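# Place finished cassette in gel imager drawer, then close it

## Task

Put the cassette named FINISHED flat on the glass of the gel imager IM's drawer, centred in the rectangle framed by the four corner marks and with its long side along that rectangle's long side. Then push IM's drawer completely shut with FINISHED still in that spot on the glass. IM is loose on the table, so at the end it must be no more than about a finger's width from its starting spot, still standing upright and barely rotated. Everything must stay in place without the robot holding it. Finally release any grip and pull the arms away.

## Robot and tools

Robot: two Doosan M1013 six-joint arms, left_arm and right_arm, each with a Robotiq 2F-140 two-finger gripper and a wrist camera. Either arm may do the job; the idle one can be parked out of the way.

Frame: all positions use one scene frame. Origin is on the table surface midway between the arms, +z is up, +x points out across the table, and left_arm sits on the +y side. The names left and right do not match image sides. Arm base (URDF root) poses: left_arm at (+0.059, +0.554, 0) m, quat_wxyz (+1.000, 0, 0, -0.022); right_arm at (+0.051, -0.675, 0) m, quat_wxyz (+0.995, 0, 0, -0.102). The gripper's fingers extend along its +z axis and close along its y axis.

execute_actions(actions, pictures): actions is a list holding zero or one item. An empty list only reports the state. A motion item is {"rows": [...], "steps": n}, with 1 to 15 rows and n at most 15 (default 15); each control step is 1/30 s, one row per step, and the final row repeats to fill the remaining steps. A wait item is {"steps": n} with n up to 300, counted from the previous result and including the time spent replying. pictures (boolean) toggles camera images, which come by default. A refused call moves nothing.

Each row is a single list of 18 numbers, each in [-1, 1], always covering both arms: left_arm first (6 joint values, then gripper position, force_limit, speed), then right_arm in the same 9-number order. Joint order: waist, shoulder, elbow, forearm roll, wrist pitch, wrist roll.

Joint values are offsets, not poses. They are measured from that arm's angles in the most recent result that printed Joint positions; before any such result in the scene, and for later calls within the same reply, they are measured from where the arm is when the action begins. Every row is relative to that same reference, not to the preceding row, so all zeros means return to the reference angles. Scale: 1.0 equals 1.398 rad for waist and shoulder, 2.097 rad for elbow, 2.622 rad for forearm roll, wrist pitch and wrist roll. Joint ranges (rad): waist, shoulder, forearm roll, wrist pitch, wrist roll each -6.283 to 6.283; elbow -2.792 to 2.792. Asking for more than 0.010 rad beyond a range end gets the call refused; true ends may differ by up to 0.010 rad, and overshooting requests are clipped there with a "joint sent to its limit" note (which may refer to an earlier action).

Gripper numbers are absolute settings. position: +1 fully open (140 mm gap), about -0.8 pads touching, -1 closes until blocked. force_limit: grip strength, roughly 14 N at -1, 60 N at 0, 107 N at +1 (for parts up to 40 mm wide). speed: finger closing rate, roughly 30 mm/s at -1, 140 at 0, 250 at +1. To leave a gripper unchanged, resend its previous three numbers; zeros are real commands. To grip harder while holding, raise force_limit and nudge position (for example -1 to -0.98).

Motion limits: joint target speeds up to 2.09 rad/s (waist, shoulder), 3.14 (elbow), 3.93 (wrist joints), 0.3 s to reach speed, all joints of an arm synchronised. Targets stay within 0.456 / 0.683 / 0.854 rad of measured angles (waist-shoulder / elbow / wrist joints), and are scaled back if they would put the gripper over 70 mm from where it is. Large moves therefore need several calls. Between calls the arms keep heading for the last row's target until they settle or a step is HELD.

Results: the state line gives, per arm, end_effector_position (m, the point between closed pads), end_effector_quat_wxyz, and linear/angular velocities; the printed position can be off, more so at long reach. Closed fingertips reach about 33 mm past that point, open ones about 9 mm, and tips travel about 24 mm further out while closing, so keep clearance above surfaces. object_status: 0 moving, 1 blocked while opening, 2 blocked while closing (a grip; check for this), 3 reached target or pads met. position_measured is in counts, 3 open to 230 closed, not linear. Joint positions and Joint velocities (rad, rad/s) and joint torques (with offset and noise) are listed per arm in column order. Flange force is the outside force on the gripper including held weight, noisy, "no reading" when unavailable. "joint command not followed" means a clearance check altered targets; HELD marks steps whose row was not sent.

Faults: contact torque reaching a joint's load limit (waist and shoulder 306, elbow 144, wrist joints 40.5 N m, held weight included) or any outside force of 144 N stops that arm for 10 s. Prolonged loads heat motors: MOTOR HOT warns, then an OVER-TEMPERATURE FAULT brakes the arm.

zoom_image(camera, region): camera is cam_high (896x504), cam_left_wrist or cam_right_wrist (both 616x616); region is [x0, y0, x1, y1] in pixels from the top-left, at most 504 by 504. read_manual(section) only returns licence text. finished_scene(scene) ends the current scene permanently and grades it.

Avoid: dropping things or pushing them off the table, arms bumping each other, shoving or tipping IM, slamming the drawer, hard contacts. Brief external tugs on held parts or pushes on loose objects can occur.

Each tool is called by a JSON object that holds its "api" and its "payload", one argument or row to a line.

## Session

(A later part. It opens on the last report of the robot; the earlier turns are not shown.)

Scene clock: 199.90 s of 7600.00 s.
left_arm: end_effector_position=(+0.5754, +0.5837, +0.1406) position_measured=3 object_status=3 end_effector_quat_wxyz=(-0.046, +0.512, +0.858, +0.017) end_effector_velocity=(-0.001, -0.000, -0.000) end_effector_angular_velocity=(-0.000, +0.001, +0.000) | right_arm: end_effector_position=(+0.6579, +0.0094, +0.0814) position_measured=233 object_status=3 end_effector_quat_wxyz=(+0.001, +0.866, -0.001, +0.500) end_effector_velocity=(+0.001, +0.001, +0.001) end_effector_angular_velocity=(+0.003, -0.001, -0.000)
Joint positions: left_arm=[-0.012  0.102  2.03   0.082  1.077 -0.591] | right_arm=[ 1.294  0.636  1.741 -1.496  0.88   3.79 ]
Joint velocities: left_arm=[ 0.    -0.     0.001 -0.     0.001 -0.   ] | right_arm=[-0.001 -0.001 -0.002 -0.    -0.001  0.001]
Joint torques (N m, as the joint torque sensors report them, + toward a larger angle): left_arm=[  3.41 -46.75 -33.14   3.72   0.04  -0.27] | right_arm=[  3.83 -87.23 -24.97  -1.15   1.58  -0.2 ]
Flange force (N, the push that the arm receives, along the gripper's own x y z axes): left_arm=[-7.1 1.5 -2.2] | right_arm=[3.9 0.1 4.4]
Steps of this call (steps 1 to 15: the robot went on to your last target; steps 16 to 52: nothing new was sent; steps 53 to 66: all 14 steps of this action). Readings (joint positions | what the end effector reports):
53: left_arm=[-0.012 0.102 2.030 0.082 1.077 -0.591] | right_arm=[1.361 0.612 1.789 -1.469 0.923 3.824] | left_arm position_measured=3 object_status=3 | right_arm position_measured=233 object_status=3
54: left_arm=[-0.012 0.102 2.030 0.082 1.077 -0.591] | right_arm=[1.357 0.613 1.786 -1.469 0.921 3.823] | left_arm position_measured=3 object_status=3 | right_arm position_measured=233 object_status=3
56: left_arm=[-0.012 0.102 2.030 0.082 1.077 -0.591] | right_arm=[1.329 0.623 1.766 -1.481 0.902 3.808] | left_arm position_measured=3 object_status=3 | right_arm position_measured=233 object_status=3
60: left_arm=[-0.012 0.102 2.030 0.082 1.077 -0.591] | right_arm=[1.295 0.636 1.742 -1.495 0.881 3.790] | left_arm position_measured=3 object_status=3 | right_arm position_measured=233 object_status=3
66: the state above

{"api": "execute_actions", "payload": {
  "actions": [
    {"rows": [[0,0,0,0,0,0,1,0,0,-0.0016,0.0006,-0.0008,-0.0002,-0.0005,-0.0004,-1,0,0],[0,0,0,0,0,0,1,0,0,-0.0030,0.0012,-0.0015,-0.0005,-0.0010,-0.0009,-1,0,0],[0,0,0,0,0,0,1,0,0,-0.0044,0.0018,-0.0023,-0.0007,-0.0015,-0.0013,-1,0,0],[0,0,0,0,0,0,1,0,0,-0.0058,0.0023,-0.0031,-0.0010,-0.0020,-0.0017,-1,0,0],[0,0,0,0,0,0,1,0,0,-0.0072,0.0029,-0.0038,-0.0012,-0.0025,-0.0022,-1,0,0],[0,0,0,0,0,0,1,0,0,-0.0086,0.0035,-0.0046,-0.0014,-0.0030,-0.0026,-1,0,0],[0,0,0,0,0,0,1,0,0,-0.0100,0.0041,-0.0054,-0.0016,-0.0035,-0.0030,-1,0,0],[0,0,0,0,0,0,1,0,0,-0.0114,0.0047,-0.0062,-0.0019,-0.0040,-0.0035,-1,0,0],[0,0,0,0,0,0,1,0,0,-0.0128,0.0053,-0.0070,-0.0021,-0.0045,-0.0039,-1,0,0],[0,0,0,0,0,0,1,0,0,-0.0142,0.0059,-0.0078,-0.0023,-0.0050,-0.0044,-1,0,0],[0,0,0,0,0,0,1,0,0,-0.0156,0.0065,-0.0086,-0.0025,-0.0055,-0.0048,-1,0,0],[0,0,0,0,0,0,1,0,0,-0.0170,0.0071,-0.0094,-0.0027,-0.0060,-0.0053,-1,0,0],[0,0,0,0,0,0,1,0,0,-0.0184,0.0077,-0.0102,-0.0029,-0.0065,-0.0057,-1,0,0],[0,0,0,0,0,0,1,0,0,-0.0198,0.0083,-0.0110,-0.0031,-0.0070,-0.0062,-1,0,0],[0,0,0,0,0,0,1,0,0,-0.0212,0.0089,-0.0118,-0.0033,-0.0075,-0.0066,-1,0,0]], "steps": 15}
  ],
  "pictures": true
}}

Scene clock: 207.67 s of 7600.00 s.
left_arm: end_effector_position=(+0.5754, +0.5837, +0.1406) position_measured=3 object_status=3 end_effector_quat_wxyz=(-0.046, +0.512, +0.858, +0.017) end_effector_velocity=(-0.000, +0.000, -0.000) end_effector_angular_velocity=(+0.001, +0.000, +0.001) | right_arm: end_effector_position=(+0.6795, +0.0092, +0.0814) position_measured=233 object_status=3 end_effector_quat_wxyz=(+0.001, +0.866, -0.001, +0.500) end_effector_velocity=(+0.052, -0.001, -0.001) end_effector_angular_velocity=(-0.000, +0.001, -0.003)
Joint positions: left_arm=[-0.012  0.102  2.03   0.082  1.077 -0.591] | right_arm=[ 1.269  0.647  1.72  -1.503  0.863  3.775]
Joint velocities: left_arm=[ 0.     0.     0.     0.001  0.    -0.001] | right_arm=[-0.059  0.028 -0.051 -0.017 -0.038 -0.035]
Joint torques (N m, as the joint torque sensors report them, + toward a larger angle): left_arm=[  2.46 -46.34 -33.1    3.66   0.    -0.12] | right_arm=[  2.92 -88.21 -24.98  -0.93   1.56  -0.13]
Flange force (N, the push that the arm receives, along the gripper's own x y z axes): left_arm=[-5.7 1.8 -2.7] | right_arm=[2.6 -1.2 3.1]
Steps of this call (steps 1 to 15: the robot went on to your last target; steps 16 to 90: nothing new was sent; then 4.27 s passed at rest; steps 91 to 105: all 15 steps of this action). Readings (joint positions | what the end effector reports):
91: left_arm=[-0.012 0.102 2.030 0.082 1.077 -0.591] | right_arm=[1.294 0.636 1.741 -1.496 0.880 3.790] | left_arm position_measured=3 object_status=3 | right_arm position_measured=233 object_status=3
92: left_arm=[-0.012 0.102 2.030 0.082 1.077 -0.591] | right_arm=[1.294 0.636 1.741 -1.496 0.880 3.789] | left_arm position_measured=3 object_status=3 | right_arm position_measured=233 object_status=3
94: left_arm=[-0.012 0.102 2.030 0.082 1.077 -0.591] | right_arm=[1.290 0.638 1.738 -1.497 0.878 3.788] | left_arm position_measured=3 object_status=3 | right_arm position_measured=233 object_status=3
98: left_arm=[-0.012 0.102 2.030 0.082 1.077 -0.591] | right_arm=[1.283 0.641 1.732 -1.499 0.873 3.783] | left_arm position_measured=3 object_status=3 | right_arm position_measured=233 object_status=3
105: the state above

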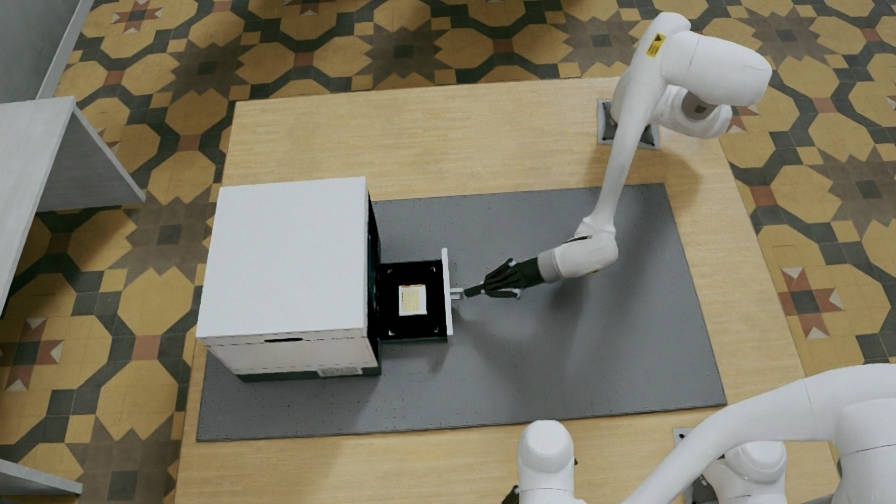

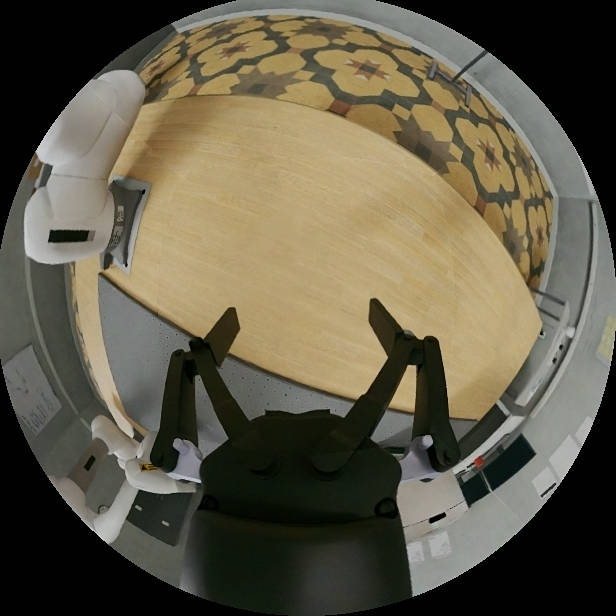

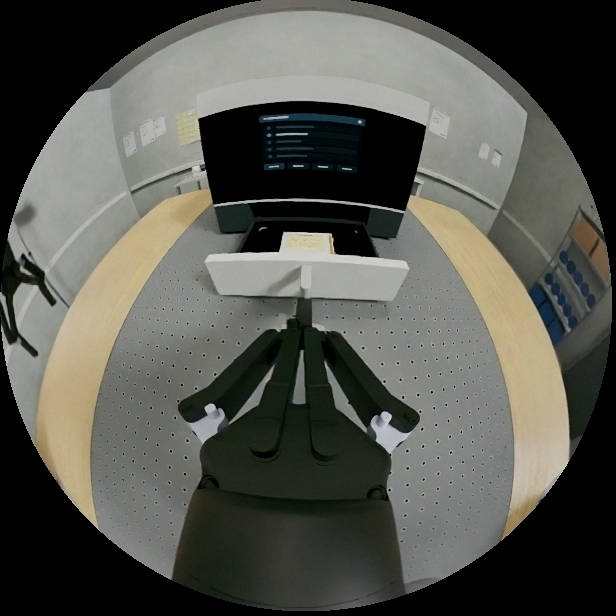

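{"api": "execute_actions", "payload": {
  "actions": [
    {"rows": [[0,0,0,0,0,0,1,0,0,-0.0035,0.0017,-0.0023,-0.0005,-0.0013,-0.0013,-1,0,0],[0,0,0,0,0,0,1,0,0,-0.0051,0.0025,-0.0033,-0.0007,-0.0018,-0.0019,-1,0,0],[0,0,0,0,0,0,1,0,0,-0.0071,0.0035,-0.0046,-0.0009,-0.0026,-0.0026,-1,0,0],[0,0,0,0,0,0,1,0,0,-0.0096,0.0047,-0.0062,-0.0013,-0.0035,-0.0035,-1,0,0],[0,0,0,0,0,0,1,0,0,-0.0126,0.0062,-0.0081,-0.0017,-0.0046,-0.0047,-1,0,0],[0,0,0,0,0,0,1,0,0,-0.0162,0.0080,-0.0104,-0.0021,-0.0059,-0.0060,-1,0,0],[0,0,0,0,0,0,1,0,0,-0.0202,0.0100,-0.0130,-0.0026,-0.0074,-0.0074,-1,0,0],[0,0,0,0,0,0,1,0,0,-0.0242,0.0120,-0.0156,-0.0032,-0.0088,-0.0089,-1,0,0],[0,0,0,0,0,0,1,0,0,-0.0283,0.0139,-0.0182,-0.0037,-0.0103,-0.0104,-1,0,0],[0,0,0,0,0,0,1,0,0,-0.0323,0.0159,-0.0208,-0.0042,-0.0118,-0.0119,-1,0,0],[0,0,0,0,0,0,1,0,0,-0.0364,0.0179,-0.0234,-0.0048,-0.0132,-0.0134,-1,0,0],[0,0,0,0,0,0,1,0,0,-0.0404,0.0199,-0.0260,-0.0053,-0.0147,-0.0149,-1,0,0],[0,0,0,0,0,0,1,0,0,-0.0442,0.0218,-0.0284,-0.0058,-0.0161,-0.0163,-1,0,0],[0,0,0,0,0,0,1,0,0,-0.0477,0.0235,-0.0307,-0.0062,-0.0174,-0.0176,-1,0,0],[0,0,0,0,0,0,1,0,0,-0.0505,0.0249,-0.0325,-0.0066,-0.0184,-0.0186,-1,0,0]], "steps": 15}
  ],
  "pictures": false
}}

{"api": "execute_actions", "payload": {
  "actions": [
    {"steps": 8}
  ],
  "pictures": false
}}

Scene clock: 216.50 s of 7600.00 s.
left_arm: end_effector_position=(+0.5754, +0.5837, +0.1406) position_measured=3 object_status=3 end_effector_quat_wxyz=(-0.046, +0.512, +0.858, +0.017) end_effector_velocity=(-0.001, -0.000, -0.001) end_effector_angular_velocity=(-0.001, +0.001, -0.001) | right_arm: end_effector_position=(+0.7328, +0.0093, +0.0814) position_measured=233 object_status=3 end_effector_quat_wxyz=(+0.001, +0.866, -0.001, +0.500) end_effector_velocity=(+0.140, -0.004, +0.002) end_effector_angular_velocity=(+0.001, -0.002, +0.002)
Joint positions: left_arm=[-0.012  0.102  2.03   0.082  1.077 -0.591] | right_arm=[ 1.21   0.676  1.664 -1.518  0.823  3.734]
Joint velocities: left_arm=[-0.001  0.001  0.001 -0.001 -0.001  0.   ] | right_arm=[-0.153  0.075 -0.149 -0.036 -0.107 -0.107]
Joint torques (N m, as the joint torque sensors report them, + toward a larger angle): left_arm=[  3.66 -45.87 -32.58   3.9   -0.04  -0.17] | right_arm=[ -0.9  -89.67 -26.89  -0.93   2.28   0.14]
Flange force (N, the push that the arm receives, along the gripper's own x y z axes): left_arm=[-7.5 0.7 -3.8] | right_arm=[2.7 1.5 -5.6]
Steps of this call (steps 1 to 15: the robot went on to your last target; steps 16 to 90: nothing new was sent; then 5.33 s passed at rest; steps 91 to 105: all 15 steps of this action). Readings (joint positions | what the end effector reports):
91: left_arm=[-0.012 0.102 2.030 0.082 1.077 -0.591] | right_arm=[1.265 0.649 1.717 -1.504 0.860 3.773] | left_arm position_measured=3 object_status=3 | right_arm position_measured=233 object_status=3
92: left_arm=[-0.012 0.102 2.030 0.082 1.077 -0.591] | right_arm=[1.265 0.649 1.716 -1.504 0.860 3.772] | left_arm position_measured=3 object_status=3 | right_arm position_measured=233 object_status=3
94: left_arm=[-0.012 0.102 2.030 0.082 1.077 -0.591] | right_arm=[1.262 0.650 1.713 -1.505 0.858 3.770] | left_arm position_measured=3 object_status=3 | right_arm position_measured=233 object_status=3
98: left_arm=[-0.012 0.102 2.030 0.082 1.077 -0.591] | right_arm=[1.248 0.657 1.700 -1.508 0.849 3.761] | left_arm position_measured=3 object_status=3 | right_arm position_measured=233 object_status=3
105: the state above

Scene clock: 216.77 s of 7600.00 s.
left_arm: end_effector_position=(+0.5754, +0.5837, +0.1406) position_measured=3 object_status=3 end_effector_quat_wxyz=(-0.046, +0.512, +0.858, +0.017) end_effector_velocity=(+0.000, -0.000, -0.000) end_effector_angular_velocity=(-0.000, +0.000, +0.001) | right_arm: end_effector_position=(+0.7434, +0.0088, +0.0814) position_measured=233 object_status=3 end_effector_quat_wxyz=(+0.001, +0.866, -0.001, +0.500) end_effector_velocity=(+0.001, -0.000, +0.000) end_effector_angular_velocity=(+0.000, -0.000, -0.001)
Joint positions: left_arm=[-0.012  0.102  2.03   0.082  1.077 -0.591] | right_arm=[ 1.199  0.681  1.652 -1.521  0.815  3.726]
Joint velocities: left_arm=[-0.     0.001 -0.    -0.    -0.    -0.001] | right_arm=[-0.001  0.    -0.001 -0.    -0.    -0.   ]
Joint torques (N m, as the joint torque sensors report them, + toward a larger angle): left_arm=[  3.45 -46.68 -33.17   3.76   0.04  -0.24] | right_arm=[  3.99 -92.31 -26.    -1.07   1.54  -0.29]
Flange force (N, the push that the arm receives, along the gripper's own x y z axes): left_arm=[-7.5 1.3 -2.2] | right_arm=[4.0 0.1 4.4]
Steps of this call (steps 1 to 8: the robot went on to your last target). Readings (joint positions | what the end effector reports):
1: left_arm=[-0.012 0.102 2.030 0.082 1.077 -0.591] | right_arm=[1.205 0.678 1.659 -1.519 0.820 3.731] | left_arm position_measured=3 object_status=3 | right_arm position_measured=233 object_status=3
2: left_arm=[-0.012 0.102 2.030 0.082 1.077 -0.591] | right_arm=[1.202 0.680 1.655 -1.520 0.817 3.729] | left_arm position_measured=3 object_status=3 | right_arm position_measured=233 object_status=3
4: left_arm=[-0.012 0.102 2.030 0.082 1.077 -0.591] | right_arm=[1.199 0.681 1.653 -1.520 0.816 3.727] | left_arm position_measured=3 object_status=3 | right_arm position_measured=233 object_status=3
8: the state above

{"api": "execute_actions", "payload": {
  "actions": [
    {"rows": [[0,0,0,0,0,0,1,0,0,-0.0008,0.0005,-0.0006,0,-0.0003,-0.0004,-1,0,0],[0,0,0,0,0,0,1,0,0,-0.0020,0.0013,-0.0017,0,-0.0008,-0.0010,-1,0,0],[0,0,0,0,0,0,1,0,0,-0.0040,0.0026,-0.0034,-0.0001,-0.0015,-0.0020,-1,0,0],[0,0,0,0,0,0,1,0,0,-0.0068,0.0043,-0.0057,-0.0001,-0.0026,-0.0033,-1,0,0],[0,0,0,0,0,0,1,0,0,-0.0104,0.0066,-0.0087,-0.0002,-0.0039,-0.0050,-1,0,0],[0,0,0,0,0,0,1,0,0,-0.0144,0.0092,-0.0121,-0.0002,-0.0054,-0.0070,-1,0,0],[0,0,0,0,0,0,1,0,0,-0.0187,0.0119,-0.0157,-0.0003,-0.0071,-0.0091,-1,0,0],[0,0,0,0,0,0,1,0,0,-0.0230,0.0147,-0.0192,-0.0004,-0.0087,-0.0112,-1,0,0],[0,0,0,0,0,0,1,0,0,-0.0273,0.0174,-0.0228,-0.0004,-0.0103,-0.0133,-1,0,0],[0,0,0,0,0,0,1,0,0,-0.0316,0.0201,-0.0264,-0.0005,-0.0119,-0.0154,-1,0,0],[0,0,0,0,0,0,1,0,0,-0.0359,0.0229,-0.0300,-0.0006,-0.0136,-0.0175,-1,0,0],[0,0,0,0,0,0,1,0,0,-0.0400,0.0254,-0.0334,-0.0006,-0.0151,-0.0194,-1,0,0],[0,0,0,0,0,0,1,0,0,-0.0438,0.0279,-0.0366,-0.0007,-0.0165,-0.0213,-1,0,0],[0,0,0,0,0,0,1,0,0,-0.0473,0.0301,-0.0396,-0.0007,-0.0179,-0.0230,-1,0,0],[0,0,0,0,0,0,1,0,0,-0.0506,0.0322,-0.0423,-0.0008,-0.0191,-0.0246,-1,0,0]], "steps": 15}
  ],
  "pictures": false
}}

{"api": "execute_actions", "payload": {
  "actions": [
    {"steps": 8}
  ],
  "pictures": true
}}

Scene clock: 225.57 s of 7600.00 s.
left_arm: end_effector_position=(+0.5754, +0.5837, +0.1406) position_measured=3 object_status=3 end_effector_quat_wxyz=(-0.046, +0.512, +0.858, +0.017) end_effector_velocity=(+0.000, +0.000, +0.000) end_effector_angular_velocity=(+0.001, -0.002, +0.002) | right_arm: end_effector_position=(+0.8010, +0.0092, +0.0813) position_measured=233 object_status=3 end_effector_quat_wxyz=(+0.000, +0.866, -0.001, +0.500) end_effector_velocity=(+0.158, -0.006, -0.001) end_effector_angular_velocity=(+0.002, -0.001, -0.000)
Joint positions: left_arm=[-0.012  0.102  2.03   0.082  1.077 -0.591] | right_arm=[ 1.14   0.718  1.579 -1.522  0.774  3.673]
Joint velocities: left_arm=[ 0.    -0.     0.     0.001 -0.001 -0.002] | right_arm=[-0.159  0.102 -0.198 -0.002 -0.114 -0.143]
Joint torques (N m, as the joint torque sensors report them, + toward a larger angle): left_arm=[  3.86 -47.3  -33.05   3.8    0.04  -0.19] | right_arm=[ -0.27 -95.93 -26.79  -0.77   2.13  -0.47]
Flange force (N, the push that the arm receives, along the gripper's own x y z axes): left_arm=[-8.3 1.7 -2.1] | right_arm=[1.5 -1.5 -1.2]
Steps of this call (steps 1 to 30: the robot went on to your last target; steps 31 to 90: nothing new was sent; then 5.30 s passed at rest; steps 91 to 105: all 15 steps of this action). Readings (joint positions | what the end effector reports):
91: left_arm=[-0.012 0.102 2.030 0.082 1.077 -0.591] | right_arm=[1.199 0.681 1.652 -1.521 0.815 3.726] | left_arm position_measured=3 object_status=3 | right_arm position_measured=233 object_status=3
92: left_arm=[-0.012 0.102 2.030 0.082 1.077 -0.591] | right_arm=[1.198 0.682 1.652 -1.521 0.815 3.726] | left_arm position_measured=3 object_status=3 | right_arm position_measured=233 object_status=3
94: left_arm=[-0.012 0.102 2.030 0.082 1.077 -0.591] | right_arm=[1.196 0.683 1.648 -1.521 0.813 3.723] | left_arm position_measured=3 object_status=3 | right_arm position_measured=233 object_status=3
98: left_arm=[-0.012 0.102 2.030 0.082 1.077 -0.591] | right_arm=[1.180 0.693 1.629 -1.521 0.802 3.710] | left_arm position_measured=3 object_status=3 | right_arm position_measured=233 object_status=3
105: the state above

Scene clock: 225.83 s of 7600.00 s.
left_arm: end_effector_position=(+0.5754, +0.5837, +0.1406) position_measured=3 object_status=3 end_effector_quat_wxyz=(-0.046, +0.512, +0.858, +0.017) end_effector_velocity=(-0.000, -0.000, -0.000) end_effector_angular_velocity=(+0.001, +0.001, -0.003) | right_arm: end_effector_position=(+0.8135, +0.0087, +0.0814) position_measured=233 object_status=3 end_effector_quat_wxyz=(+0.000, +0.866, -0.001, +0.500) end_effector_velocity=(+0.001, +0.000, -0.001) end_effector_angular_velocity=(-0.002, +0.000, +0.001)
Joint positions: left_arm=[-0.012  0.102  2.03   0.082  1.077 -0.591] | right_arm=[ 1.128  0.726  1.564 -1.523  0.765  3.662]
Joint velocities: left_arm=[-0.001  0.001  0.     0.001  0.     0.002] | right_arm=[-0.001  0.002 -0.002 -0.    -0.    -0.001]
Joint torques (N m, as the joint torque sensors report them, + toward a larger angle): left_arm=[  3.96 -46.4  -32.63   3.76   0.02  -0.27] | right_arm=[  4.22 -95.92 -27.05  -1.09   1.37  -0.18]
Flange force (N, the push that the arm receives, along the gripper's own x y z axes): left_arm=[-8.4 1.3 -3.0] | right_arm=[5.2 0.6 3.8]
Steps of this call (steps 1 to 8: the robot went on to your last target). Readings (joint positions | what the end effector reports):
1: left_arm=[-0.012 0.102 2.030 0.082 1.077 -0.591] | right_arm=[1.135 0.722 1.573 -1.522 0.770 3.669] | left_arm position_measured=3 object_status=3 | right_arm position_measured=233 object_status=3
2: left_arm=[-0.012 0.102 2.030 0.082 1.077 -0.591] | right_arm=[1.131 0.724 1.568 -1.523 0.768 3.665] | left_arm position_measured=3 object_status=3 | right_arm position_measured=233 object_status=3
4: left_arm=[-0.012 0.102 2.030 0.082 1.077 -0.591] | right_arm=[1.129 0.726 1.565 -1.523 0.766 3.663] | left_arm position_measured=3 object_status=3 | right_arm position_measured=233 object_status=3
8: the state above

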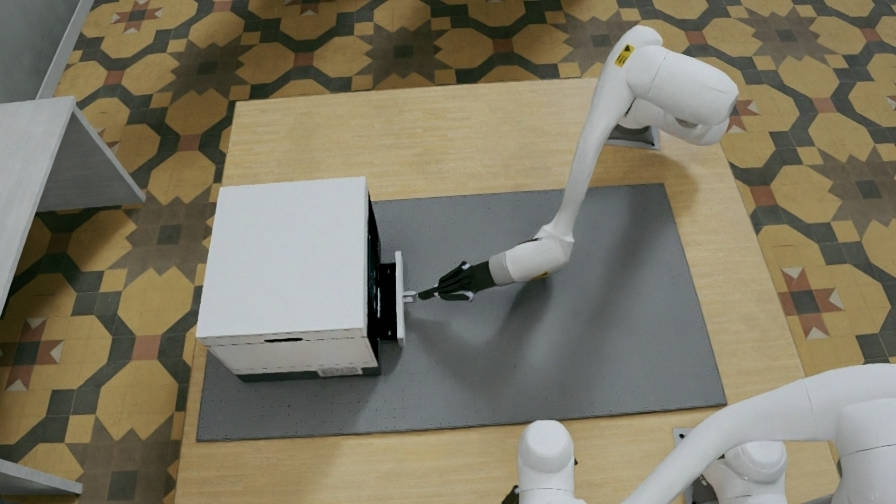

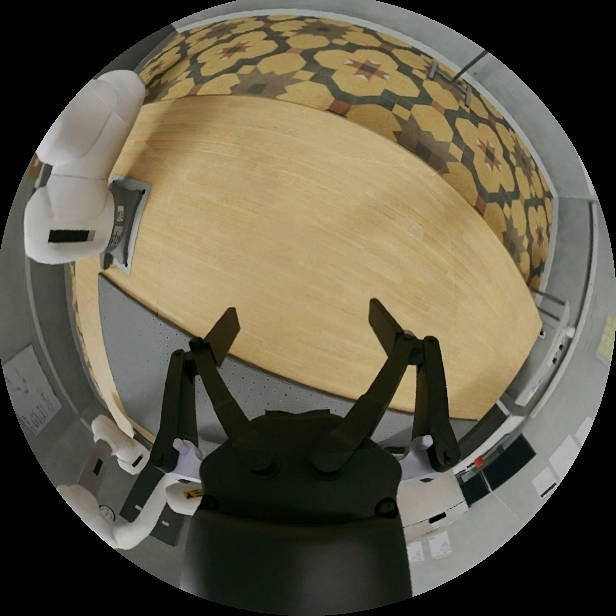

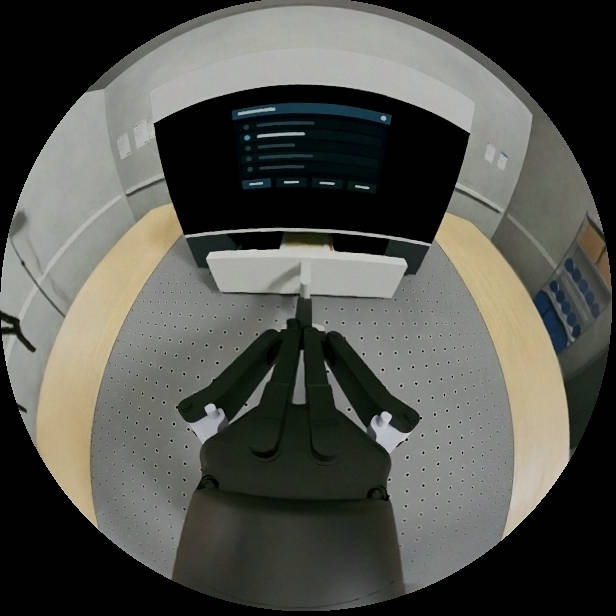

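{"api": "execute_actions", "payload": {
  "actions": [
    {"rows": [[0,0,0,0,0,0,1,0,0,-0.0005,0.0004,-0.0005,0.0001,-0.0002,-0.0003,-1,0,0],[0,0,0,0,0,0,1,0,0,-0.0012,0.0009,-0.0012,0.0001,-0.0005,-0.0007,-1,0,0],[0,0,0,0,0,0,1,0,0,-0.0024,0.0018,-0.0024,0.0003,-0.0009,-0.0015,-1,0,0],[0,0,0,0,0,0,1,0,0,-0.0040,0.0030,-0.0040,0.0004,-0.0015,-0.0025,-1,0,0],[0,0,0,0,0,0,1,0,0,-0.0058,0.0044,-0.0058,0.0006,-0.0022,-0.0036,-1,0,0],[0,0,0,0,0,0,1,0,0,-0.0077,0.0059,-0.0078,0.0008,-0.0030,-0.0048,-1,0,0],[0,0,0,0,0,0,1,0,0,-0.0097,0.0074,-0.0097,0.0010,-0.0037,-0.0060,-1,0,0],[0,0,0,0,0,0,1,0,0,-0.0116,0.0088,-0.0117,0.0012,-0.0045,-0.0072,-1,0,0],[0,0,0,0,0,0,1,0,0,-0.0136,0.0103,-0.0136,0.0015,-0.0052,-0.0083,-1,0,0],[0,0,0,0,0,0,1,0,0,-0.0155,0.0118,-0.0156,0.0017,-0.0060,-0.0095,-1,0,0],[0,0,0,0,0,0,1,0,0,-0.0174,0.0132,-0.0175,0.0019,-0.0067,-0.0107,-1,0,0],[0,0,0,0,0,0,1,0,0,-0.0194,0.0147,-0.0194,0.0021,-0.0074,-0.0119,-1,0,0],[0,0,0,0,0,0,1,0,0,-0.0212,0.0161,-0.0213,0.0023,-0.0081,-0.0130,-1,0,0],[0,0,0,0,0,0,1,0,0,-0.0227,0.0173,-0.0228,0.0024,-0.0087,-0.0140,-1,0,0],[0,0,0,0,0,0,1,0,0,-0.0242,0.0184,-0.0243,0.0026,-0.0093,-0.0149,-1,0,0]], "steps": 15}
  ],
  "pictures": false
}}

{"api": "execute_actions", "payload": {
  "actions": [
    {"steps": 8}
  ],
  "pictures": false
}}

Scene clock: 233.33 s of 7600.00 s.
left_arm: end_effector_position=(+0.5754, +0.5837, +0.1406) position_measured=3 object_status=3 end_effector_quat_wxyz=(-0.046, +0.512, +0.858, +0.017) end_effector_velocity=(+0.000, -0.000, +0.000) end_effector_angular_velocity=(+0.001, -0.000, -0.001) | right_arm: end_effector_position=(+0.8439, +0.0086, +0.0813) position_measured=233 object_status=3 end_effector_quat_wxyz=(+0.001, +0.866, -0.001, +0.500) end_effector_velocity=(+0.075, -0.002, -0.002) end_effector_angular_velocity=(-0.005, -0.001, +0.002)
Joint positions: left_arm=[-0.012  0.102  2.03   0.082  1.077 -0.591] | right_arm=[ 1.099  0.748  1.521 -1.517  0.745  3.629]
Joint velocities: left_arm=[-0.001 -0.    -0.     0.001  0.    -0.   ] | right_arm=[-0.07   0.055 -0.105  0.012 -0.05  -0.083]
Joint torques (N m, as the joint torque sensors report them, + toward a larger angle): left_arm=[  2.86 -46.6  -33.14   3.91   0.17  -0.21] | right_arm=[ -2.93 -98.49 -29.26  -1.61   1.97  -0.31]
Flange force (N, the push that the arm receives, along the gripper's own x y z axes): left_arm=[-6.6 1.6 -2.1] | right_arm=[0.7 -1.5 -4.8]
Steps of this call (steps 1 to 30: the robot went on to your last target; steps 31 to 90: nothing new was sent; then 4.00 s passed at rest; steps 91 to 105: all 15 steps of this action). Readings (joint positions | what the end effector reports):
91: left_arm=[-0.012 0.102 2.030 0.082 1.077 -0.591] | right_arm=[1.128 0.726 1.564 -1.523 0.765 3.662] | left_arm position_measured=3 object_status=3 | right_arm position_measured=233 object_status=3
92: left_arm=[-0.012 0.102 2.030 0.082 1.077 -0.591] | right_arm=[1.128 0.727 1.563 -1.523 0.765 3.662] | left_arm position_measured=3 object_status=3 | right_arm position_measured=233 object_status=3
94: left_arm=[-0.012 0.102 2.030 0.082 1.077 -0.591] | right_arm=[1.126 0.728 1.561 -1.523 0.764 3.660] | left_arm position_measured=3 object_status=3 | right_arm position_measured=233 object_status=3
98: left_arm=[-0.012 0.102 2.030 0.082 1.077 -0.591] | right_arm=[1.118 0.734 1.549 -1.521 0.758 3.650] | left_arm position_measured=3 object_status=3 | right_arm position_measured=233 object_status=3
105: the state above

Scene clock: 233.60 s of 7600.00 s.
left_arm: end_effector_position=(+0.5754, +0.5837, +0.1406) position_measured=3 object_status=3 end_effector_quat_wxyz=(-0.046, +0.512, +0.858, +0.017) end_effector_velocity=(+0.000, -0.000, +0.000) end_effector_angular_velocity=(-0.001, -0.000, +0.000) | right_arm: end_effector_position=(+0.8495, +0.0084, +0.0813) position_measured=233 object_status=3 end_effector_quat_wxyz=(+0.001, +0.866, -0.001, +0.500) end_effector_velocity=(+0.001, -0.001, -0.002) end_effector_angular_velocity=(-0.001, +0.001, -0.001)
Joint positions: left_arm=[-0.012  0.102  2.03   0.082  1.077 -0.591] | right_arm=[ 1.094  0.752  1.513 -1.516  0.741  3.623]
Joint velocities: left_arm=[-0.     0.    -0.    -0.001 -0.     0.   ] | right_arm=[-0.001  0.002 -0.001  0.    -0.001 -0.   ]
Joint torques (N m, as the joint torque sensors report them, + toward a larger angle): left_arm=[  3.04 -46.06 -32.91   3.9    0.03  -0.27] | right_arm=[  3.79 -99.54 -28.39  -1.2    1.31  -0.13]
Flange force (N, the push that the arm receives, along the gripper's own x y z axes): left_arm=[-6.3 1.2 -3.4] | right_arm=[4.5 0.2 3.8]
Steps of this call (steps 1 to 8: the robot went on to your last target). Readings (joint positions | what the end effector reports):
1: left_arm=[-0.012 0.102 2.030 0.082 1.077 -0.591] | right_arm=[1.097 0.750 1.517 -1.517 0.743 3.626] | left_arm position_measured=3 object_status=3 | right_arm position_measured=233 object_status=3
2: left_arm=[-0.012 0.102 2.030 0.082 1.077 -0.591] | right_arm=[1.096 0.751 1.515 -1.516 0.742 3.625] | left_arm position_measured=3 object_status=3 | right_arm position_measured=233 object_status=3
4: left_arm=[-0.012 0.102 2.030 0.082 1.077 -0.591] | right_arm=[1.095 0.752 1.513 -1.516 0.741 3.623] | left_arm position_measured=3 object_status=3 | right_arm position_measured=233 object_status=3
8: the state above

{"api": "execute_actions", "payload": {
  "actions": [
    {"rows": [[0,0,0,0,0,0,1,0,0,-0.0006,0.0005,-0.0007,0.0001,-0.0003,-0.0005,-1,0,0],[0,0,0,0,0,0,1,0,0,-0.0013,0.0011,-0.0014,0.0002,-0.0005,-0.0009,-1,0,0],[0,0,0,0,0,0,1,0,0,-0.0019,0.0016,-0.0022,0.0003,-0.0008,-0.0014,-1,0,0],[0,0,0,0,0,0,1,0,0,-0.0026,0.0022,-0.0029,0.0004,-0.0010,-0.0018,-1,0,0],[0,0,0,0,0,0,1,0,0,-0.0032,0.0027,-0.0036,0.0006,-0.0013,-0.0023,-1,0,0],[0,0,0,0,0,0,1,0,0,-0.0038,0.0032,-0.0043,0.0007,-0.0015,-0.0027,-1,0,0],[0,0,0,0,0,0,1,0,0,-0.0045,0.0038,-0.0050,0.0008,-0.0018,-0.0032,-1,0,0],[0,0,0,0,0,0,1,0,0,-0.0051,0.0043,-0.0058,0.0009,-0.0020,-0.0036,-1,0,0]], "steps": 14}
  ],
  "pictures": true
}}

Scene clock: 238.47 s of 7600.00 s.
left_arm: end_effector_position=(+0.5754, +0.5837, +0.1406) position_measured=3 object_status=3 end_effector_quat_wxyz=(-0.046, +0.512, +0.858, +0.017) end_effector_velocity=(+0.000, +0.001, -0.000) end_effector_angular_velocity=(-0.000, -0.001, +0.002) | right_arm: end_effector_position=(+0.8574, +0.0086, +0.0814) position_measured=233 object_status=3 end_effector_quat_wxyz=(+0.000, +0.866, -0.001, +0.500) end_effector_velocity=(+0.000, +0.001, +0.001) end_effector_angular_velocity=(-0.000, -0.000, +0.002)
Joint positions: left_arm=[-0.012  0.102  2.03   0.082  1.077 -0.591] | right_arm=[ 1.087  0.758  1.501 -1.513  0.736  3.614]
Joint velocities: left_arm=[ 0.001  0.    -0.    -0.    -0.001 -0.001] | right_arm=[ 0.     0.    -0.002 -0.    -0.001 -0.002]
Joint torques (N m, as the joint torque sensors report them, + toward a larger angle): left_arm=[  2.05 -46.31 -33.02   3.89  -0.04  -0.22] | right_arm=[   2.74 -100.62  -30.18   -1.63    1.19   -0.3 ]
Flange force (N, the push that the arm receives, along the gripper's own x y z axes): left_arm=[-4.8 2.2 -2.9] | right_arm=[2.7 1.7 0.7]
Steps of this call (steps 1 to 15: the robot went on to your last target; steps 16 to 90: nothing new was sent; then 1.40 s passed at rest; steps 91 to 104: all 14 steps of this action). Readings (joint positions | what the end effector reports):
91: left_arm=[-0.012 0.102 2.030 0.082 1.077 -0.591] | right_arm=[1.094 0.752 1.513 -1.516 0.741 3.623] | left_arm position_measured=3 object_status=3 | right_arm position_measured=233 object_status=3
92: left_arm=[-0.012 0.102 2.030 0.082 1.077 -0.591] | right_arm=[1.094 0.752 1.512 -1.516 0.741 3.622] | left_arm position_measured=3 object_status=3 | right_arm position_measured=233 object_status=3
94: left_arm=[-0.012 0.102 2.030 0.082 1.077 -0.591] | right_arm=[1.093 0.753 1.510 -1.515 0.740 3.621] | left_arm position_measured=3 object_status=3 | right_arm position_measured=233 object_status=3
98: left_arm=[-0.012 0.102 2.030 0.082 1.077 -0.591] | right_arm=[1.089 0.756 1.504 -1.514 0.737 3.616] | left_arm position_measured=3 object_status=3 | right_arm position_measured=233 object_status=3
104: the state above

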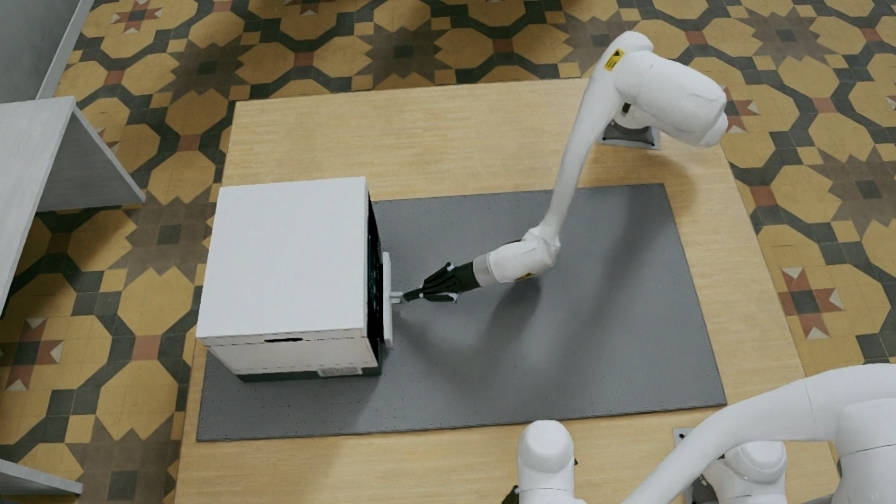

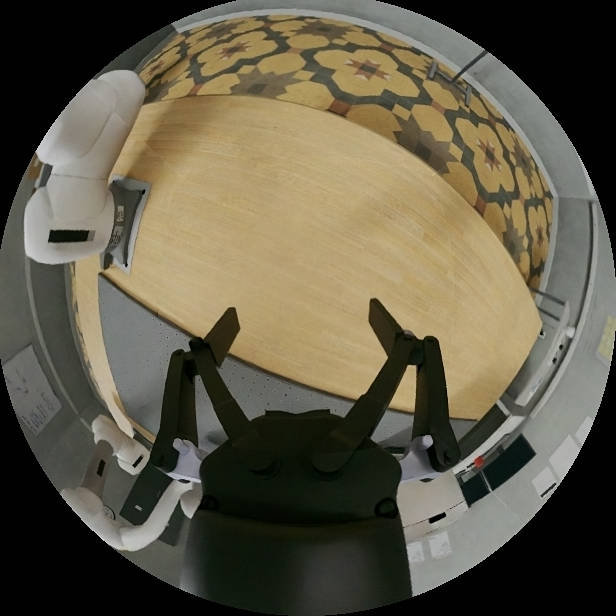

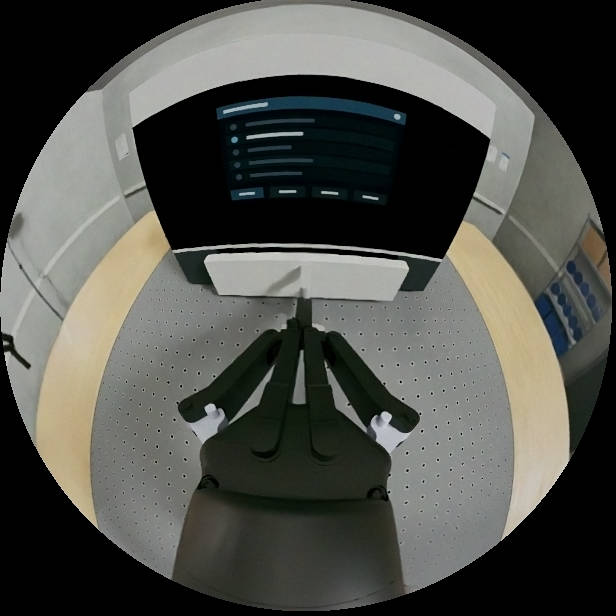

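Push 4 mm more slowly.

{"api": "execute_actions", "payload": {
  "actions": [
    {"rows": [[0,0,0,0,0,0,1,0,0,-0.0006,0.0005,-0.0007,0.0001,-0.0003,-0.0005,-1,0,0],[0,0,0,0,0,0,1,0,0,-0.0010,0.0008,-0.0011,0.0002,-0.0004,-0.0007,-1,0,0],[0,0,0,0,0,0,1,0,0,-0.0013,0.0011,-0.0014,0.0002,-0.0005,-0.0009,-1,0,0],[0,0,0,0,0,0,1,0,0,-0.0016,0.0014,-0.0018,0.0003,-0.0006,-0.0011,-1,0,0],[0,0,0,0,0,0,1,0,0,-0.0019,0.0016,-0.0022,0.0003,-0.0008,-0.0014,-1,0,0],[0,0,0,0,0,0,1,0,0,-0.0022,0.0019,-0.0025,0.0004,-0.0009,-0.0016,-1,0,0],[0,0,0,0,0,0,1,0,0,-0.0026,0.0022,-0.0029,0.0004,-0.0010,-0.0018,-1,0,0]], "steps": 12}
  ],
  "pictures": false
}}

Scene clock: 241.63 s of 7600.00 s.
left_arm: end_effector_position=(+0.5754, +0.5837, +0.1406) position_measured=3 object_status=3 end_effector_quat_wxyz=(-0.046, +0.512, +0.858, +0.017) end_effector_velocity=(-0.001, +0.001, -0.001) end_effector_angular_velocity=(+0.000, +0.002, +0.002) | right_arm: end_effector_position=(+0.8614, +0.0086, +0.0814) position_measured=233 object_status=3 end_effector_quat_wxyz=(+0.000, +0.866, -0.001, +0.500) end_effector_velocity=(+0.000, -0.001, +0.000) end_effector_angular_velocity=(-0.000, +0.001, -0.000)
Joint positions: left_arm=[-0.012  0.102  2.03   0.082  1.077 -0.591] | right_arm=[ 1.084  0.761  1.495 -1.512  0.733  3.609]
Joint velocities: left_arm=[ 0.002  0.001  0.001  0.     0.    -0.001] | right_arm=[-0.001 -0.001  0.001  0.001 -0.001 -0.001]
Joint torques (N m, as the joint torque sensors report them, + toward a larger angle): left_arm=[  3.06 -45.9  -32.74   3.82   0.1   -0.18] | right_arm=[   2.97 -101.13  -30.52   -1.65    1.07   -0.34]
Flange force (N, the push that the arm receives, along the gripper's own x y z axes): left_arm=[-6.2 1.1 -3.3] | right_arm=[2.8 2.7 0.5]
Steps of this call (steps 1 to 15: the robot went on to your last target; steps 16 to 83: nothing new was sent; steps 84 to 95: all 12 steps of this action). Readings (joint positions | what the end effector reports):
84: left_arm=[-0.012 0.102 2.030 0.082 1.077 -0.591] | right_arm=[1.087 0.758 1.501 -1.513 0.736 3.614] | left_arm position_measured=3 object_status=3 | right_arm position_measured=233 object_status=3
85: left_arm=[-0.012 0.102 2.030 0.082 1.077 -0.591] | right_arm=[1.087 0.758 1.500 -1.513 0.735 3.613] | left_arm position_measured=3 object_status=3 | right_arm position_measured=233 object_status=3
87: left_arm=[-0.012 0.102 2.030 0.082 1.077 -0.591] | right_arm=[1.086 0.759 1.499 -1.513 0.735 3.612] | left_arm position_measured=3 object_status=3 | right_arm position_measured=233 object_status=3
91: left_arm=[-0.012 0.102 2.030 0.082 1.077 -0.591] | right_arm=[1.084 0.761 1.496 -1.513 0.733 3.610] | left_arm position_measured=3 object_status=3 | right_arm position_measured=233 object_status=3
95: the state above

{"api": "execute_actions", "payload": {
  "actions": [
    {"rows": [[0,0,0,0,0,0,1,0,0,-0.0006,0.0005,-0.0007,0.0001,-0.0003,-0.0005,-1,0,0],[0,0,0,0,0,0,1,0,0,-0.0010,0.0008,-0.0011,0.0002,-0.0004,-0.0007,-1,0,0],[0,0,0,0,0,0,1,0,0,-0.0013,0.0011,-0.0014,0.0002,-0.0005,-0.0009,-1,0,0],[0,0,0,0,0,0,1,0,0,-0.0016,0.0014,-0.0018,0.0003,-0.0006,-0.0011,-1,0,0],[0,0,0,0,0,0,1,0,0,-0.0019,0.0016,-0.0022,0.0003,-0.0008,-0.0014,-1,0,0]], "steps": 10}
  ],
  "pictures": false
}}

Scene clock: 245.17 s of 7600.00 s.
left_arm: end_effector_position=(+0.5754, +0.5837, +0.1406) position_measured=3 object_status=3 end_effector_quat_wxyz=(-0.046, +0.512, +0.858, +0.017) end_effector_velocity=(-0.000, +0.000, -0.000) end_effector_angular_velocity=(+0.000, +0.000, +0.001) | right_arm: end_effector_position=(+0.8644, +0.0087, +0.0815) position_measured=233 object_status=3 end_effector_quat_wxyz=(+0.000, +0.866, -0.001, +0.500) end_effector_velocity=(+0.001, -0.000, -0.001) end_effector_angular_velocity=(-0.001, +0.001, -0.000)
Joint positions: left_arm=[-0.012  0.102  2.03   0.082  1.077 -0.591] | right_arm=[ 1.081  0.763  1.49  -1.512  0.731  3.605]
Joint velocities: left_arm=[ 0.001  0.     0.     0.    -0.    -0.   ] | right_arm=[-0.001  0.002 -0.001  0.    -0.    -0.001]
Joint torques (N m, as the joint torque sensors report them, + toward a larger angle): left_arm=[  2.94 -46.7  -33.18   3.85  -0.06  -0.24] | right_arm=[   2.19 -101.72  -30.96   -1.74    1.08    0.  ]
Flange force (N, the push that the arm receives, along the gripper's own x y z axes): left_arm=[-6.4 1.8 -2.4] | right_arm=[2.1 1.5 0.6]
Steps of this call (steps 1 to 15: the robot went on to your last target; steps 16 to 90: nothing new was sent; then 0.20 s passed at rest; steps 91 to 100: all 10 steps of this action). Readings (joint positions | what the end effector reports):
91: left_arm=[-0.012 0.102 2.030 0.082 1.077 -0.591] | right_arm=[1.084 0.761 1.495 -1.512 0.733 3.609] | left_arm position_measured=3 object_status=3 | right_arm position_measured=233 object_status=3
92: left_arm=[-0.012 0.102 2.030 0.082 1.077 -0.591] | right_arm=[1.083 0.761 1.494 -1.512 0.733 3.608] | left_arm position_measured=3 object_status=3 | right_arm position_measured=233 object_status=3
94: left_arm=[-0.012 0.102 2.030 0.082 1.077 -0.591] | right_arm=[1.082 0.762 1.493 -1.512 0.732 3.607] | left_arm position_measured=3 object_status=3 | right_arm position_measured=233 object_status=3
98: left_arm=[-0.012 0.102 2.030 0.082 1.077 -0.591] | right_arm=[1.081 0.763 1.490 -1.512 0.731 3.605] | left_arm position_measured=3 object_status=3 | right_arm position_measured=233 object_status=3
100: the state above

{"api": "execute_actions", "payload": {
  "actions": [
    {"rows": [[0,0,0,0,0,0,1,0,0,-0.0006,0.0005,-0.0007,0.0001,-0.0003,-0.0005,-1,0,0],[0,0,0,0,0,0,1,0,0,-0.0010,0.0008,-0.0011,0.0002,-0.0004,-0.0007,-1,0,0],[0,0,0,0,0,0,1,0,0,-0.0013,0.0011,-0.0015,0.0002,-0.0005,-0.0009,-1,0,0]], "steps": 8}
  ],
  "pictures": false
}}

Scene clock: 247.37 s of 7600.00 s.
left_arm: end_effector_position=(+0.5754, +0.5837, +0.1406) position_measured=3 object_status=3 end_effector_quat_wxyz=(-0.046, +0.512, +0.858, +0.017) end_effector_velocity=(+0.000, +0.000, -0.000) end_effector_angular_velocity=(-0.000, -0.001, +0.003) | right_arm: end_effector_position=(+0.8664, +0.0087, +0.0816) position_measured=233 object_status=3 end_effector_quat_wxyz=(+0.000, +0.866, -0.001, +0.500) end_effector_velocity=(+0.001, -0.001, -0.001) end_effector_angular_velocity=(-0.001, +0.001, -0.000)
Joint positions: left_arm=[-0.012  0.102  2.03   0.082  1.077 -0.591] | right_arm=[ 1.079  0.765  1.487 -1.511  0.73   3.603]
Joint velocities: left_arm=[ 0.001  0.    -0.    -0.    -0.001 -0.002] | right_arm=[-0.002  0.     0.     0.    -0.001 -0.002]
Joint torques (N m, as the joint torque sensors report them, + toward a larger angle): left_arm=[  3.1  -46.55 -33.     3.78   0.03  -0.38] | right_arm=[   3.04 -101.96  -31.15   -1.61    1.39   -0.29]
Flange force (N, the push that the arm receives, along the gripper's own x y z axes): left_arm=[-6.5 2.0 -2.6] | right_arm=[1.5 3.6 0.8]
Steps of this call (steps 1 to 15: the robot went on to your last target; steps 16 to 58: nothing new was sent; steps 59 to 66: all 8 steps of this action). Readings (joint positions | what the end effector reports):
59: left_arm=[-0.012 0.102 2.030 0.082 1.077 -0.591] | right_arm=[1.081 0.763 1.490 -1.512 0.731 3.605] | left_arm position_measured=3 object_status=3 | right_arm position_measured=233 object_status=3
60: left_arm=[-0.012 0.102 2.030 0.082 1.077 -0.591] | right_arm=[1.081 0.764 1.490 -1.512 0.731 3.605] | left_arm position_measured=3 object_status=3 | right_arm position_measured=233 object_status=3
62: left_arm=[-0.012 0.102 2.030 0.082 1.077 -0.591] | right_arm=[1.080 0.764 1.488 -1.511 0.730 3.604] | left_arm position_measured=3 object_status=3 | right_arm position_measured=233 object_status=3
66: the state above

{"api": "execute_actions", "payload": {
  "actions": [
    {"rows": [[0,0,0,0,0,0,1,0,0,-0.0006,0.0005,-0.0007,0.0001,-0.0003,-0.0005,-1,0,0],[0,0,0,0,0,0,1,0,0,-0.0010,0.0008,-0.0011,0.0002,-0.0004,-0.0007,-1,0,0],[0,0,0,0,0,0,1,0,0,-0.0013,0.0011,-0.0015,0.0002,-0.0005,-0.0009,-1,0,0]], "steps": 8}
  ],
  "pictures": true
}}

Scene clock: 249.10 s of 7600.00 s.
left_arm: end_effector_position=(+0.5754, +0.5837, +0.1406) position_measured=3 object_status=3 end_effector_quat_wxyz=(-0.046, +0.512, +0.858, +0.017) end_effector_velocity=(+0.000, +0.001, +0.000) end_effector_angular_velocity=(+0.001, -0.001, -0.000) | right_arm: end_effector_position=(+0.8685, +0.0088, +0.0816) position_measured=233 object_status=3 end_effector_quat_wxyz=(+0.000, +0.866, -0.001, +0.500) end_effector_velocity=(+0.002, -0.000, +0.002) end_effector_angular_velocity=(+0.002, -0.002, -0.001)
Joint positions: left_arm=[-0.012  0.102  2.03   0.082  1.077 -0.591] | right_arm=[ 1.077  0.766  1.484 -1.511  0.728  3.601]
Joint velocities: left_arm=[ 0.001 -0.     0.     0.001 -0.     0.   ] | right_arm=[-0.002 -0.    -0.003 -0.    -0.     0.   ]
Joint torques (N m, as the joint torque sensors report them, + toward a larger angle): left_arm=[  2.73 -46.3  -33.09   3.81   0.14  -0.25] | right_arm=[   1.97 -101.93  -30.87   -1.75    1.38   -0.13]
Flange force (N, the push that the arm receives, along the gripper's own x y z axes): left_arm=[-5.5 1.5 -2.8] | right_arm=[2.7 1.6 -0.2]
Steps of this call (steps 1 to 15: the robot went on to your last target; steps 16 to 44: nothing new was sent; steps 45 to 52: all 8 steps of this action). Readings (joint positions | what the end effector reports):
45: left_arm=[-0.012 0.102 2.030 0.082 1.077 -0.591] | right_arm=[1.079 0.765 1.487 -1.511 0.730 3.603] | left_arm position_measured=3 object_status=3 | right_arm position_measured=233 object_status=3
46: left_arm=[-0.012 0.102 2.030 0.082 1.077 -0.591] | right_arm=[1.079 0.765 1.487 -1.511 0.729 3.602] | left_arm position_measured=3 object_status=3 | right_arm position_measured=233 object_status=3
48: left_arm=[-0.012 0.102 2.030 0.082 1.077 -0.591] | right_arm=[1.078 0.766 1.485 -1.511 0.729 3.601] | left_arm position_measured=3 object_status=3 | right_arm position_measured=233 object_status=3
52: the state above

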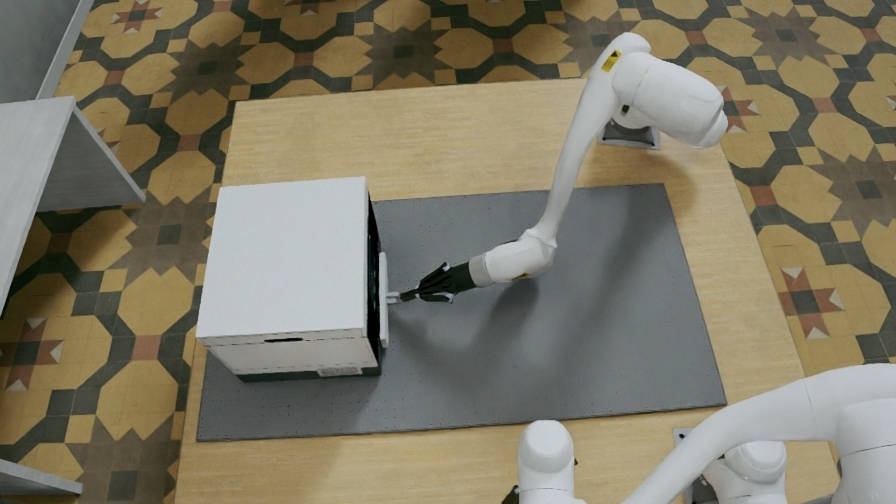

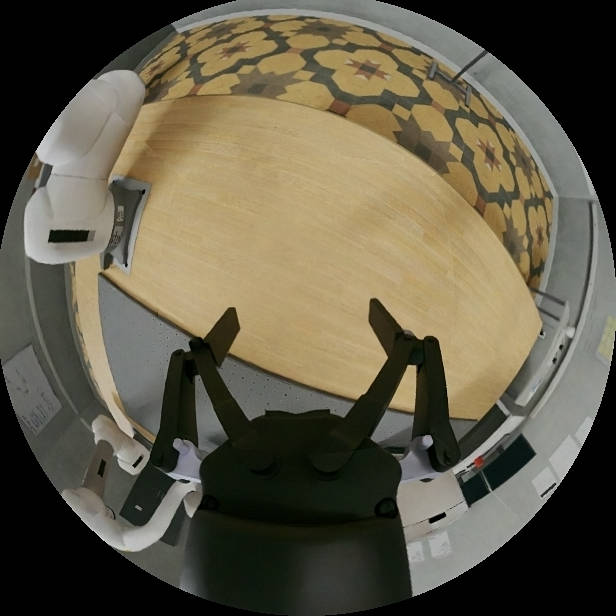

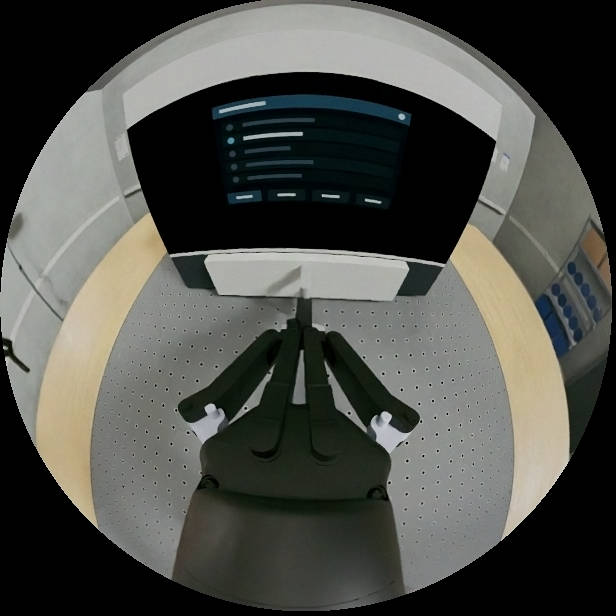

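{"api": "execute_actions", "payload": {
  "actions": [
    {"rows": [[0,0,0,0,0,0,1,0,0,-0.0006,0.0005,-0.0007,0.0001,-0.0003,-0.0005,-1,0,0],[0,0,0,0,0,0,1,0,0,-0.0010,0.0008,-0.0011,0.0002,-0.0004,-0.0007,-1,0,0],[0,0,0,0,0,0,1,0,0,-0.0013,0.0011,-0.0015,0.0002,-0.0005,-0.0009,-1,0,0]], "steps": 8}
  ],
  "pictures": false
}}

Scene clock: 251.23 s of 7600.00 s.
left_arm: end_effector_position=(+0.5754, +0.5837, +0.1406) position_measured=3 object_status=3 end_effector_quat_wxyz=(-0.046, +0.512, +0.858, +0.017) end_effector_velocity=(+0.000, +0.000, +0.000) end_effector_angular_velocity=(-0.001, -0.000, +0.002) | right_arm: end_effector_position=(+0.8705, +0.0088, +0.0817) position_measured=233 object_status=3 end_effector_quat_wxyz=(+0.000, +0.866, -0.001, +0.500) end_effector_velocity=(-0.000, -0.000, -0.001) end_effector_angular_velocity=(-0.001, +0.001, +0.001)
Joint positions: left_arm=[-0.012  0.102  2.03   0.082  1.077 -0.591] | right_arm=[ 1.076  0.768  1.481 -1.51   0.727  3.598]
Joint velocities: left_arm=[ 0.001 -0.    -0.    -0.001  0.    -0.001] | right_arm=[-0.     0.     0.001  0.001 -0.    -0.001]
Joint torques (N m, as the joint torque sensors report them, + toward a larger angle): left_arm=[  3.01 -45.87 -33.13   3.82  -0.04  -0.31] | right_arm=[   3.05 -102.    -29.44   -1.02    1.16   -0.36]
Flange force (N, the push that the arm receives, along the gripper's own x y z axes): left_arm=[-5.7 0.7 -3.4] | right_arm=[2.2 0.3 3.0]
Steps of this call (steps 1 to 15: the robot went on to your last target; steps 16 to 56: nothing new was sent; steps 57 to 64: all 8 steps of this action). Readings (joint positions | what the end effector reports):
57: left_arm=[-0.012 0.102 2.030 0.082 1.077 -0.591] | right_arm=[1.077 0.766 1.484 -1.511 0.728 3.601] | left_arm position_measured=3 object_status=3 | right_arm position_measured=233 object_status=3
58: left_arm=[-0.012 0.102 2.030 0.082 1.077 -0.591] | right_arm=[1.077 0.767 1.483 -1.511 0.728 3.600] | left_arm position_measured=3 object_status=3 | right_arm position_measured=233 object_status=3
60: left_arm=[-0.012 0.102 2.030 0.082 1.077 -0.591] | right_arm=[1.076 0.767 1.482 -1.510 0.727 3.599] | left_arm position_measured=3 object_status=3 | right_arm position_measured=233 object_status=3
64: the state above

{"api": "execute_actions", "payload": {
  "actions": [
    {"rows": [[0,0,0,0,0,0,1,0,0,-0.0005,0.0004,-0.0006,0.0001,-0.0002,-0.0004,-1,0,0],[0,0,0,0,0,0,1,0,0,-0.0010,0.0008,-0.0011,0.0002,-0.0004,-0.0007,-1,0,0]], "steps": 8}
  ],
  "pictures": false
}}

Scene clock: 253.33 s of 7600.00 s.
left_arm: end_effector_position=(+0.5754, +0.5837, +0.1406) position_measured=3 object_status=3 end_effector_quat_wxyz=(-0.046, +0.512, +0.858, +0.017) end_effector_velocity=(+0.000, -0.000, -0.000) end_effector_angular_velocity=(-0.000, -0.000, -0.001) | right_arm: end_effector_position=(+0.8720, +0.0088, +0.0817) position_measured=233 object_status=3 end_effector_quat_wxyz=(+0.000, +0.866, -0.001, +0.500) end_effector_velocity=(+0.001, +0.000, +0.001) end_effector_angular_velocity=(+0.001, -0.001, +0.000)
Joint positions: left_arm=[-0.012  0.102  2.03   0.082  1.077 -0.591] | right_arm=[ 1.074  0.769  1.479 -1.51   0.726  3.597]
Joint velocities: left_arm=[-0.     0.    -0.    -0.    -0.     0.001] | right_arm=[-0.001  0.    -0.002 -0.    -0.    -0.001]
Joint torques (N m, as the joint torque sensors report them, + toward a larger angle): left_arm=[  2.18 -47.08 -33.02   3.74   0.13  -0.07] | right_arm=[  -1.56 -100.56  -31.68   -1.77    1.51   -0.09]
Flange force (N, the push that the arm receives, along the gripper's own x y z axes): left_arm=[-5.8 3.2 -1.7] | right_arm=[0.7 1.8 -4.8]
Steps of this call (steps 1 to 15: the robot went on to your last target; steps 16 to 55: nothing new was sent; steps 56 to 63: all 8 steps of this action). Readings (joint positions | what the end effector reports):
56: left_arm=[-0.012 0.102 2.030 0.082 1.077 -0.591] | right_arm=[1.076 0.768 1.481 -1.510 0.727 3.598] | left_arm position_measured=3 object_status=3 | right_arm position_measured=233 object_status=3
57: left_arm=[-0.012 0.102 2.030 0.082 1.077 -0.591] | right_arm=[1.075 0.768 1.480 -1.510 0.727 3.598] | left_arm position_measured=3 object_status=3 | right_arm position_measured=233 object_status=3
59: left_arm=[-0.012 0.102 2.030 0.082 1.077 -0.591] | right_arm=[1.075 0.769 1.479 -1.510 0.726 3.597] | left_arm position_measured=3 object_status=3 | right_arm position_measured=233 object_status=3
63: the state above

{"api": "execute_actions", "payload": {
  "actions": [
    {"rows": [[0,0,0,0,0,0,1,0,0,-0.0005,0.0004,-0.0006,0.0001,-0.0002,-0.0004,-1,0,0]], "steps": 8}
  ],
  "pictures": false
}}

Scene clock: 254.50 s of 7600.00 s.
left_arm: end_effector_position=(+0.5754, +0.5837, +0.1406) position_measured=3 object_status=3 end_effector_quat_wxyz=(-0.046, +0.512, +0.858, +0.017) end_effector_velocity=(+0.000, +0.001, +0.000) end_effector_angular_velocity=(-0.001, -0.000, +0.003) | right_arm: end_effector_position=(+0.8727, +0.0088, +0.0818) position_measured=233 object_status=3 end_effector_quat_wxyz=(+0.000, +0.866, -0.001, +0.500) end_effector_velocity=(-0.000, -0.000, +0.003) end_effector_angular_velocity=(+0.002, -0.001, +0.000)
Joint positions: left_arm=[-0.012  0.102  2.03   0.082  1.077 -0.591] | right_arm=[ 1.074  0.769  1.478 -1.509  0.726  3.596]
Joint velocities: left_arm=[ 0.002  0.    -0.001 -0.001  0.001 -0.001] | right_arm=[ 0.    -0.003  0.001 -0.    -0.     0.   ]
Joint torques (N m, as the joint torque sensors report them, + toward a larger angle): left_arm=[  2.98 -46.26 -33.33   3.66  -0.08  -0.1 ] | right_arm=[-10.26 -98.42 -36.38  -3.19   1.2   -0.17]
Flange force (N, the push that the arm receives, along the gripper's own x y z axes): left_arm=[-6.2 1.0 -2.6] | right_arm=[-4.3 5.3 -22.0]
Steps of this call (steps 1 to 15: the robot went on to your last target; steps 16 to 27: nothing new was sent; steps 28 to 35: all 8 steps of this action). Readings (joint positions | what the end effector reports):
28: left_arm=[-0.012 0.102 2.030 0.082 1.077 -0.591] | right_arm=[1.074 0.769 1.479 -1.510 0.726 3.597] | left_arm position_measured=3 object_status=3 | right_arm position_measured=233 object_status=3
29: left_arm=[-0.012 0.102 2.030 0.082 1.077 -0.591] | right_arm=[1.074 0.769 1.478 -1.510 0.726 3.596] | left_arm position_measured=3 object_status=3 | right_arm position_measured=233 object_status=3
31: left_arm=[-0.012 0.102 2.030 0.082 1.077 -0.591] | right_arm=[1.074 0.769 1.478 -1.509 0.726 3.596] | left_arm position_measured=3 object_status=3 | right_arm position_measured=233 object_status=3
35: the state above


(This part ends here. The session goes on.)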